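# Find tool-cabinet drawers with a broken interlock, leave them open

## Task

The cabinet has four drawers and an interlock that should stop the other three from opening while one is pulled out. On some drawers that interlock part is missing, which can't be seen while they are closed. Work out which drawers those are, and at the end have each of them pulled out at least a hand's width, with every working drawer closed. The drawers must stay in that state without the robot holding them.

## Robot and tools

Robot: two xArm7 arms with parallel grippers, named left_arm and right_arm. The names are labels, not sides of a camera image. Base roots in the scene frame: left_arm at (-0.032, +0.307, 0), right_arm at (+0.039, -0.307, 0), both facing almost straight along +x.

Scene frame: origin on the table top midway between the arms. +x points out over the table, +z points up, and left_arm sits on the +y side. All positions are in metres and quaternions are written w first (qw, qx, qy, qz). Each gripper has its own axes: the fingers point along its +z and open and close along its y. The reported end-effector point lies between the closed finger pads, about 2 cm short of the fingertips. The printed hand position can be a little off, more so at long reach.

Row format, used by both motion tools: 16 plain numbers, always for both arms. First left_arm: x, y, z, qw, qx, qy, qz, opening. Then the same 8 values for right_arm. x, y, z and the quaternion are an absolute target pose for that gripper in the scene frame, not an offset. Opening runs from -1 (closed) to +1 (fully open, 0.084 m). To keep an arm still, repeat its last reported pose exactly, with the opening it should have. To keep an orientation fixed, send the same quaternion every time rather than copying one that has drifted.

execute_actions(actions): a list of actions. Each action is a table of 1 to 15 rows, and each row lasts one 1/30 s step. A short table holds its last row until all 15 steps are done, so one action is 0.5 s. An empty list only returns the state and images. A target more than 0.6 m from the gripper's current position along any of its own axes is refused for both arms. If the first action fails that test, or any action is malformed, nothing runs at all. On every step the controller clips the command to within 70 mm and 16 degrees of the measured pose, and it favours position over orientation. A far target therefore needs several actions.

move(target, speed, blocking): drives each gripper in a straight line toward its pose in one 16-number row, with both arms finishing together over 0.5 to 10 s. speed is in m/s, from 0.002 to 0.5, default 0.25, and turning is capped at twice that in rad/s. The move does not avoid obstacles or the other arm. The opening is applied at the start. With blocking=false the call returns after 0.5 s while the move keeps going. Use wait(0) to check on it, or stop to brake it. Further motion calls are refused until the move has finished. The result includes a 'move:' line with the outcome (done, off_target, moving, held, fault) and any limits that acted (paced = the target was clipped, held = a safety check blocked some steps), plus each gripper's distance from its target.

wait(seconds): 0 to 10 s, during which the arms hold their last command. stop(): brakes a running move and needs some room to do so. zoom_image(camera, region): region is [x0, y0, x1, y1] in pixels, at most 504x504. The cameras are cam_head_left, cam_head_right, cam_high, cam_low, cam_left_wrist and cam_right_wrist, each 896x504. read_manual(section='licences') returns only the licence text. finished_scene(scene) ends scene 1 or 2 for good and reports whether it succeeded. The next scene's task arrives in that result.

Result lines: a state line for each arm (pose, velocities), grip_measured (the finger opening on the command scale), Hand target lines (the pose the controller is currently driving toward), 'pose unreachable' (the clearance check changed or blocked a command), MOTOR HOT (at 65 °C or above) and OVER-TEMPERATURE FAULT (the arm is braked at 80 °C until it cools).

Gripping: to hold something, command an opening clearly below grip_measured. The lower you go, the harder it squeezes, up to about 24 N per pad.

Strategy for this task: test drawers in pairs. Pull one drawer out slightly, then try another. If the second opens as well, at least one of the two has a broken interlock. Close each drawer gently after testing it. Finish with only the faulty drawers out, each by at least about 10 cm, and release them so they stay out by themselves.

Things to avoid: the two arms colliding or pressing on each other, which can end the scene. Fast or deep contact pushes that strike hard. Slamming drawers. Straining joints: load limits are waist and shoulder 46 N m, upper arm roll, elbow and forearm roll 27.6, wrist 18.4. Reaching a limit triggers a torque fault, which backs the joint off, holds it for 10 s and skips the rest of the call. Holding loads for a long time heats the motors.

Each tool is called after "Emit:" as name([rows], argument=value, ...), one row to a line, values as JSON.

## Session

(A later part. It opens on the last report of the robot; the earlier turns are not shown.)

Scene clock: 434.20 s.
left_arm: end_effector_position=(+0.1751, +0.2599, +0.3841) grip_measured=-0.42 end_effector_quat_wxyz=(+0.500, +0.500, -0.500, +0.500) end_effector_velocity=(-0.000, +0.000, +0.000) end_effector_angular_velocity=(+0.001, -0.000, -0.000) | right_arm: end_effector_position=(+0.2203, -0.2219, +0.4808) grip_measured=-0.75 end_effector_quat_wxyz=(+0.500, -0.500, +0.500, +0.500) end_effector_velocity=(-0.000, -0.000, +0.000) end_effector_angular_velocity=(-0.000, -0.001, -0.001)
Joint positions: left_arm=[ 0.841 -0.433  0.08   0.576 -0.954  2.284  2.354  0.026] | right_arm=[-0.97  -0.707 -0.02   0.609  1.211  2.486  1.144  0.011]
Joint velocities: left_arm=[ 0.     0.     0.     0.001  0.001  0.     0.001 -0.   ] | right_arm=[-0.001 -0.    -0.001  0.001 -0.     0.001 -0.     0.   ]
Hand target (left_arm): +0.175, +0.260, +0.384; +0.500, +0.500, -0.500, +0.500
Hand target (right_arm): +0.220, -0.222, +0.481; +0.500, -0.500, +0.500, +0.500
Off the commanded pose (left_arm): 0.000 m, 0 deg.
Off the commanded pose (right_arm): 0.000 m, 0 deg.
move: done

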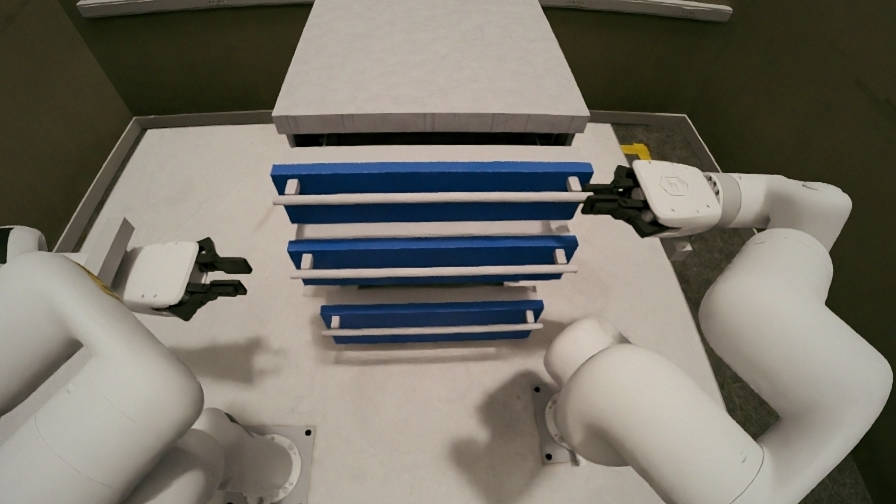

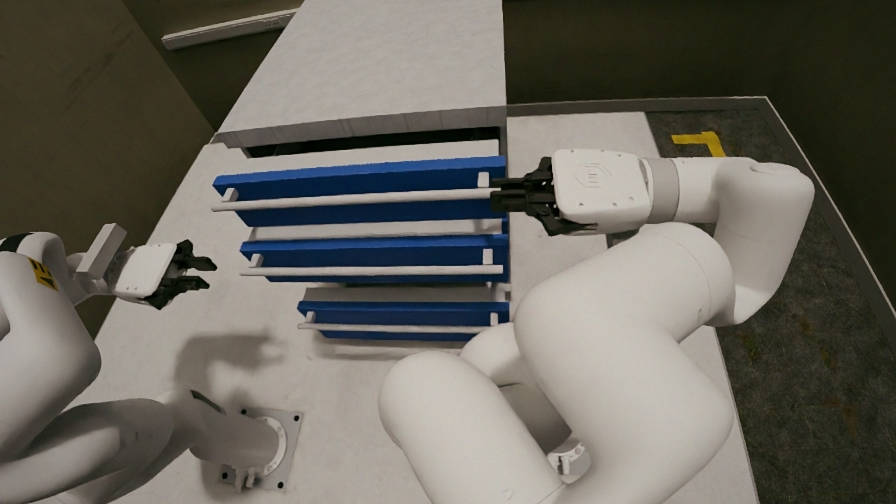

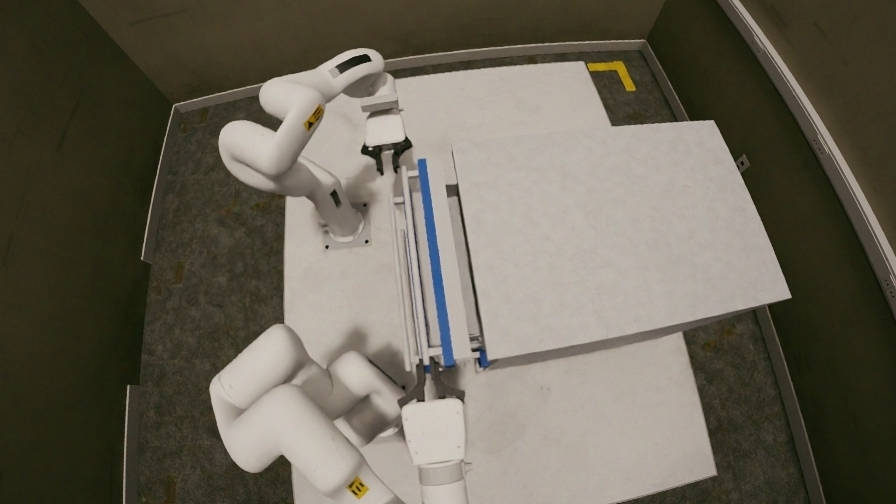

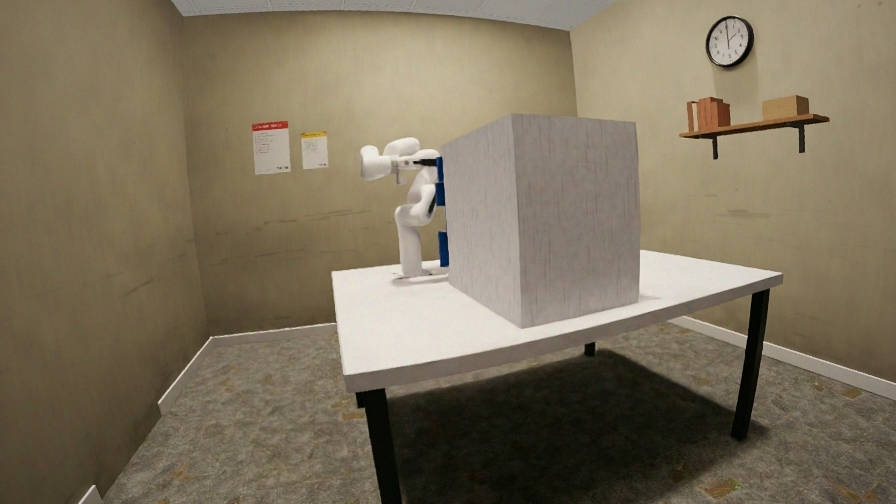

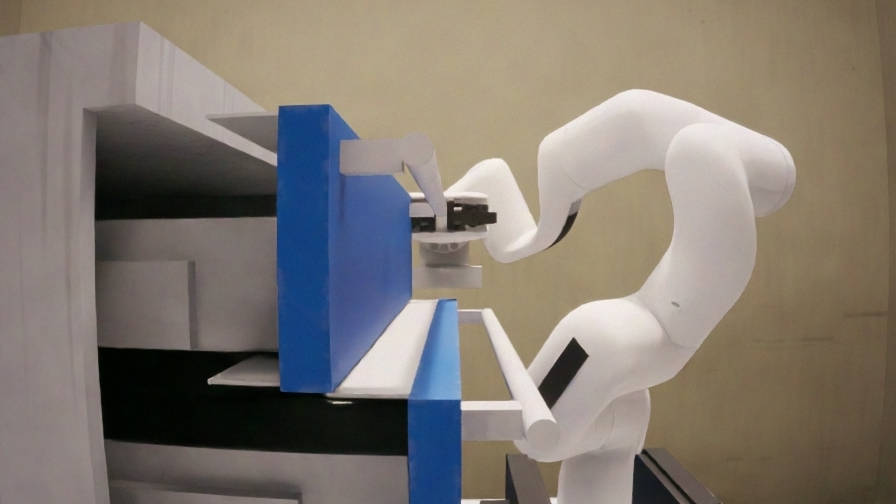

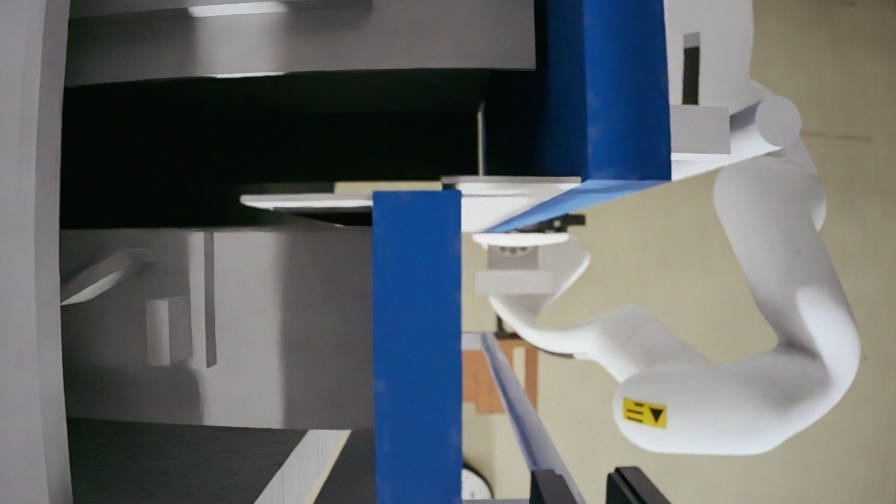

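Ramp present, so D1 is sound. Pushing it shut.

Emit:
move(target=[0.175,0.26,0.384,0.5,0.5,-0.5,0.5,-0.4,0.297,-0.222,0.481,0.5,-0.5,0.5,0.5,-1], speed=0.07)

Emit:
execute_actions([
  [[0.175,0.26,0.384,0.5,0.5,-0.5,0.5,-0.4,0.296,-0.222,0.481,0.5,-0.5,0.5,0.5,-0.4]],
  [[0.175,0.26,0.384,0.5,0.5,-0.5,0.5,-0.4,0.296,-0.235,0.481,0.5,-0.5,0.5,0.5,-0.4],[0.175,0.26,0.384,0.5,0.5,-0.5,0.5,-0.4,0.296,-0.245,0.481,0.5,-0.5,0.5,0.5,-0.4],[0.175,0.26,0.384,0.5,0.5,-0.5,0.5,-0.4,0.296,-0.255,0.481,0.5,-0.5,0.5,0.5,-0.4],[0.175,0.26,0.384,0.5,0.5,-0.5,0.5,-0.4,0.296,-0.265,0.481,0.5,-0.5,0.5,0.5,-0.4],[0.175,0.26,0.384,0.5,0.5,-0.5,0.5,-0.4,0.296,-0.275,0.481,0.5,-0.5,0.5,0.5,-0.4],[0.175,0.26,0.384,0.5,0.5,-0.5,0.5,-0.4,0.296,-0.29,0.481,0.5,-0.5,0.5,0.5,-0.4]],
])

Scene clock: 447.00 s.
left_arm: end_effector_position=(+0.1750, +0.2600, +0.3840) grip_measured=-0.42 end_effector_quat_wxyz=(+0.500, +0.500, -0.500, +0.500) end_effector_velocity=(+0.000, -0.000, -0.000) end_effector_angular_velocity=(+0.000, +0.000, +0.000) | right_arm: end_effector_position=(+0.2963, -0.2219, +0.4812) grip_measured=-0.75 end_effector_quat_wxyz=(+0.500, -0.500, +0.499, +0.501) end_effector_velocity=(+0.001, -0.000, -0.000) end_effector_angular_velocity=(-0.002, +0.000, -0.003)
Joint positions: left_arm=[ 0.842 -0.433  0.08   0.576 -0.954  2.284  2.354  0.026] | right_arm=[-0.925 -0.517  0.133  0.738  1.323  2.33   1.126  0.011]
Joint velocities: left_arm=[-0.  0. -0. -0. -0. -0. -0. -0.] | right_arm=[-0.001  0.001  0.003  0.001  0.002 -0.004  0.001  0.   ]
Hand target (left_arm): +0.175, +0.260, +0.384; +0.500, +0.500, -0.500, +0.500
Hand target (right_arm): +0.297, -0.222, +0.481; +0.500, -0.500, +0.500, +0.500
Off the commanded pose (left_arm): 0.000 m, 0 deg.
Off the commanded pose (right_arm): 0.001 m, 0 deg.
move: done

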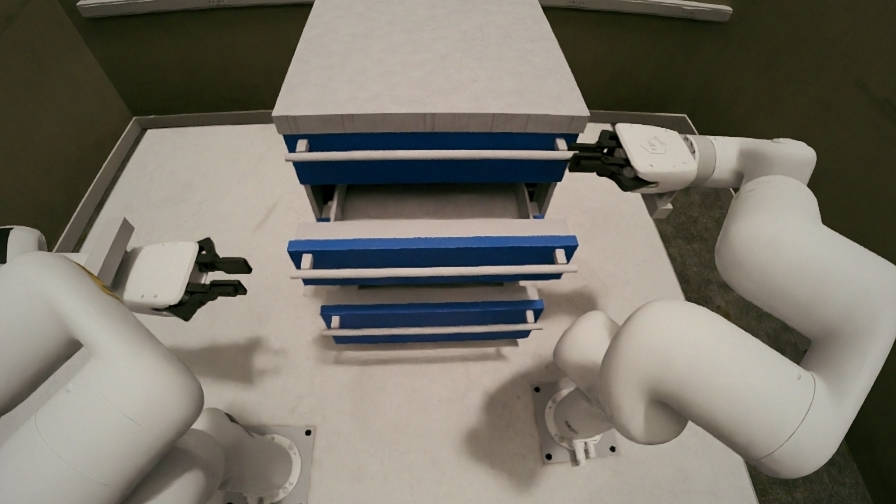

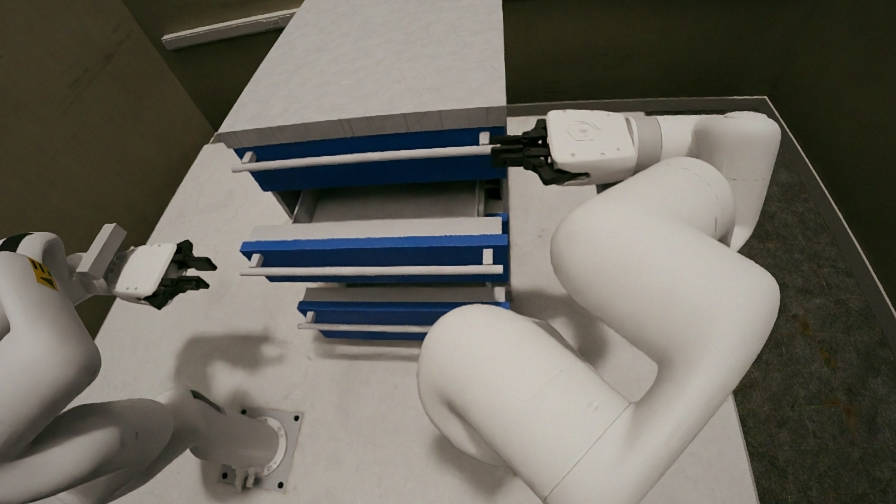

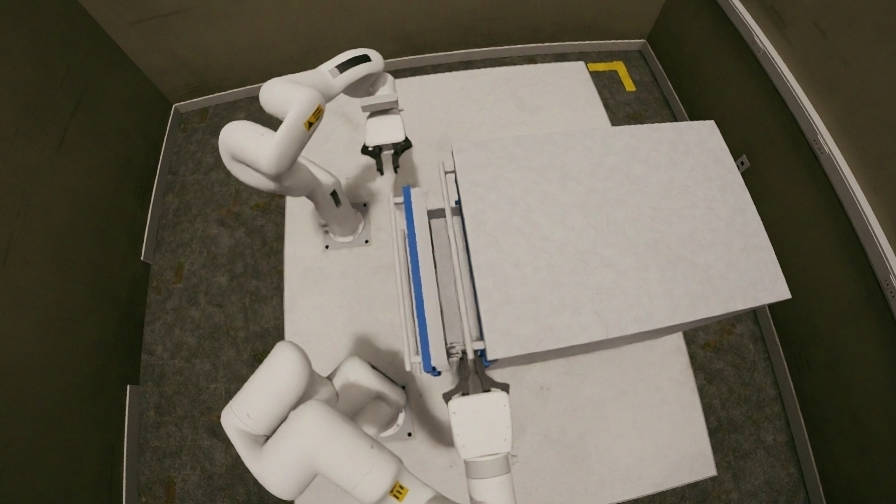

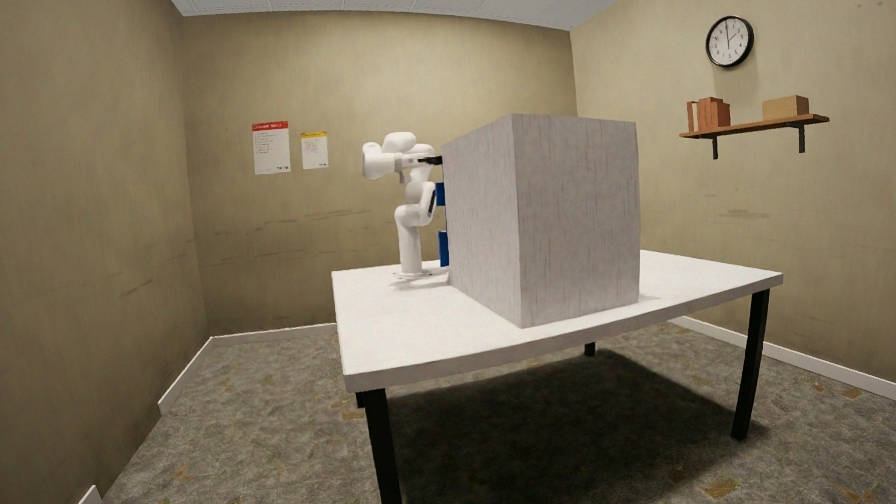

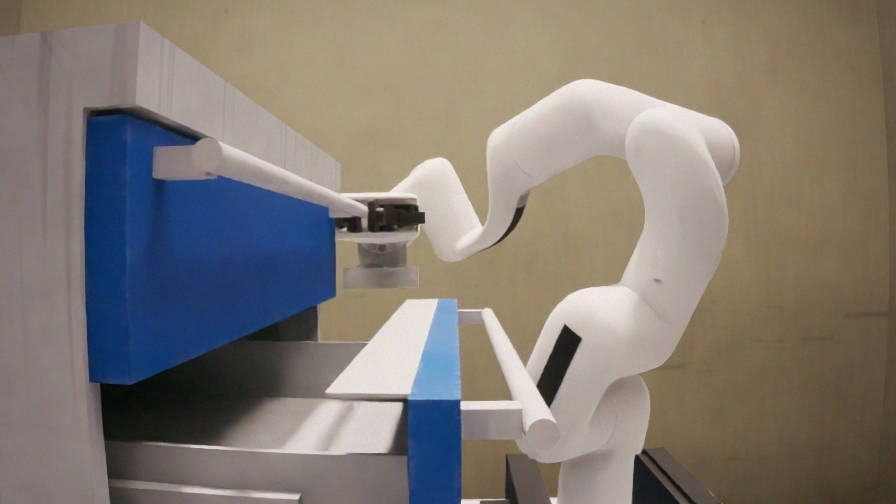

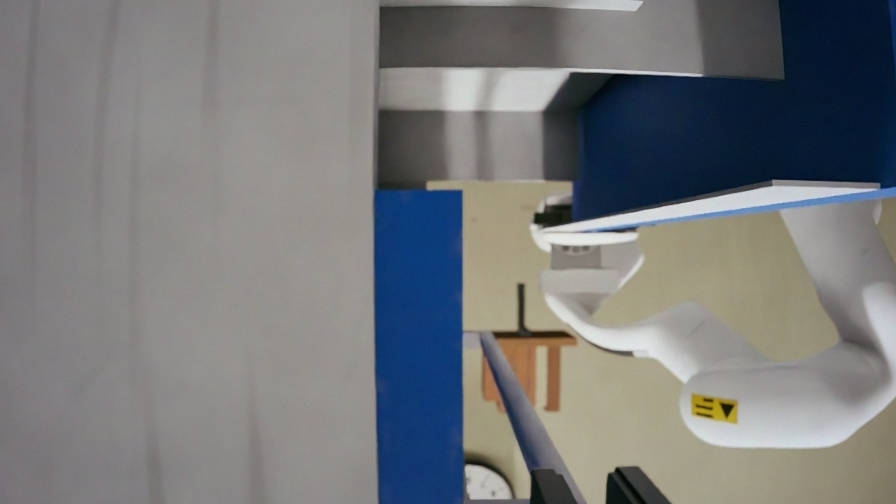

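Scene clock: 448.00 s.
left_arm: end_effector_position=(+0.1750, +0.2600, +0.3840) grip_measured=-0.42 end_effector_quat_wxyz=(+0.500, +0.500, -0.500, +0.500) end_effector_velocity=(+0.000, -0.000, +0.000) end_effector_angular_velocity=(+0.000, -0.000, -0.000) | right_arm: end_effector_position=(+0.2960, -0.2893, +0.4811) grip_measured=-0.42 end_effector_quat_wxyz=(+0.500, -0.500, +0.500, +0.500) end_effector_velocity=(-0.002, +0.002, +0.001) end_effector_angular_velocity=(-0.008, -0.005, +0.012)
Joint positions: left_arm=[ 0.842 -0.433  0.08   0.576 -0.954  2.284  2.354  0.026] | right_arm=[-0.968 -0.335  0.05   0.895  1.184  2.406  1.047  0.026]
Joint velocities: left_arm=[-0. -0. -0.  0.  0. -0.  0.  0.] | right_arm=[-0.    -0.001  0.005  0.008 -0.005  0.008 -0.005 -0.   ]
Hand target (left_arm): +0.175, +0.260, +0.384; +0.500, +0.500, -0.500, +0.500
Hand target (right_arm): +0.296, -0.290, +0.481; +0.500, -0.500, +0.500, +0.500
Off the commanded pose (left_arm): 0.000 m, 0 deg.
Off the commanded pose (right_arm): 0.001 m, 0 deg.

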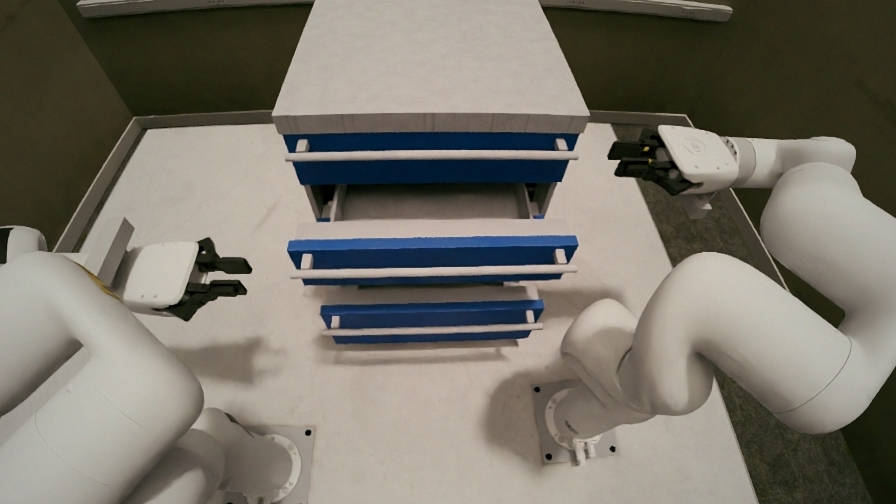

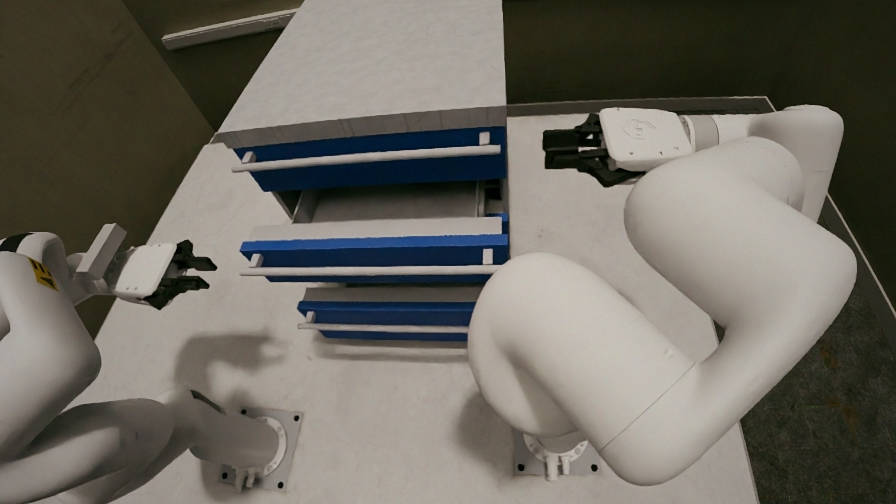

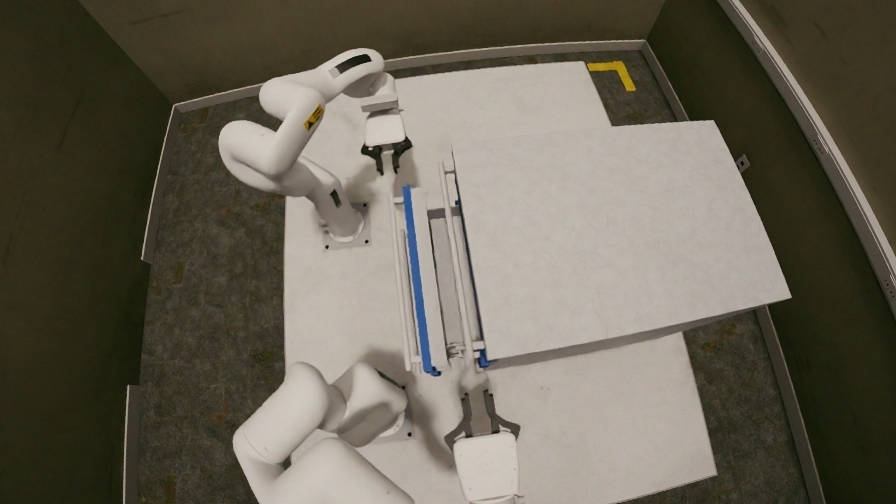

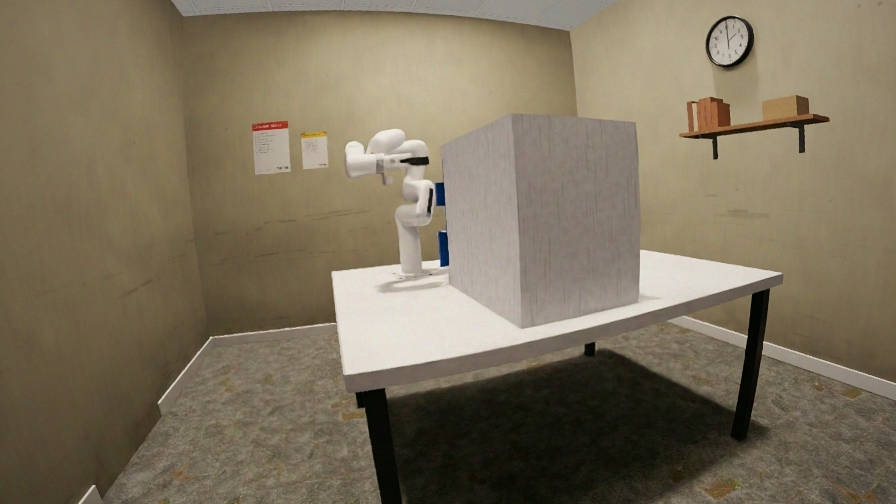

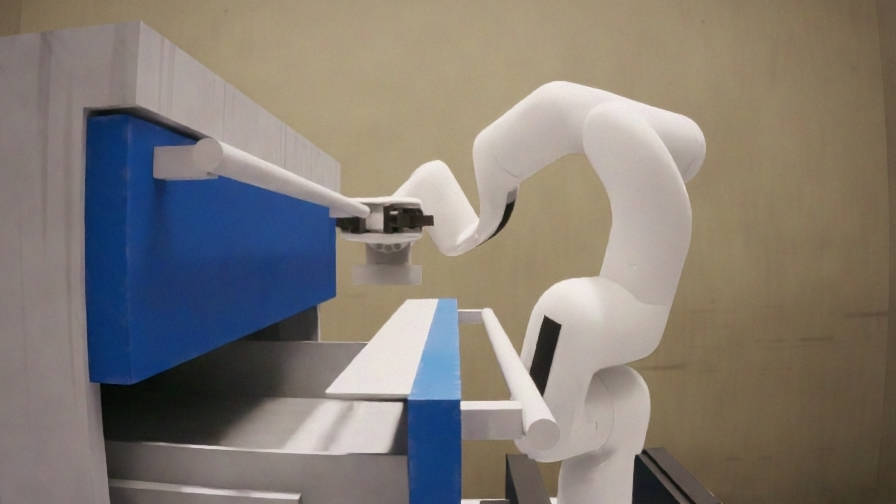

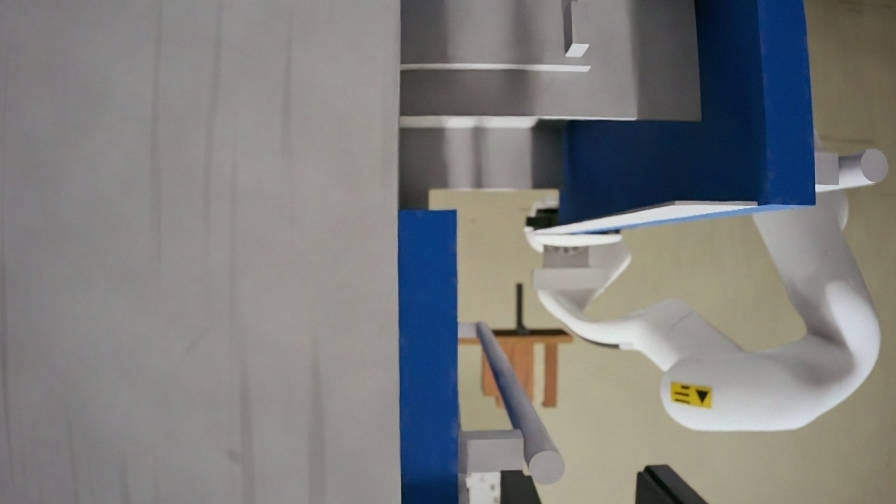

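Emit:
finished_scene(scene=1)

The scene is finished: the task was done.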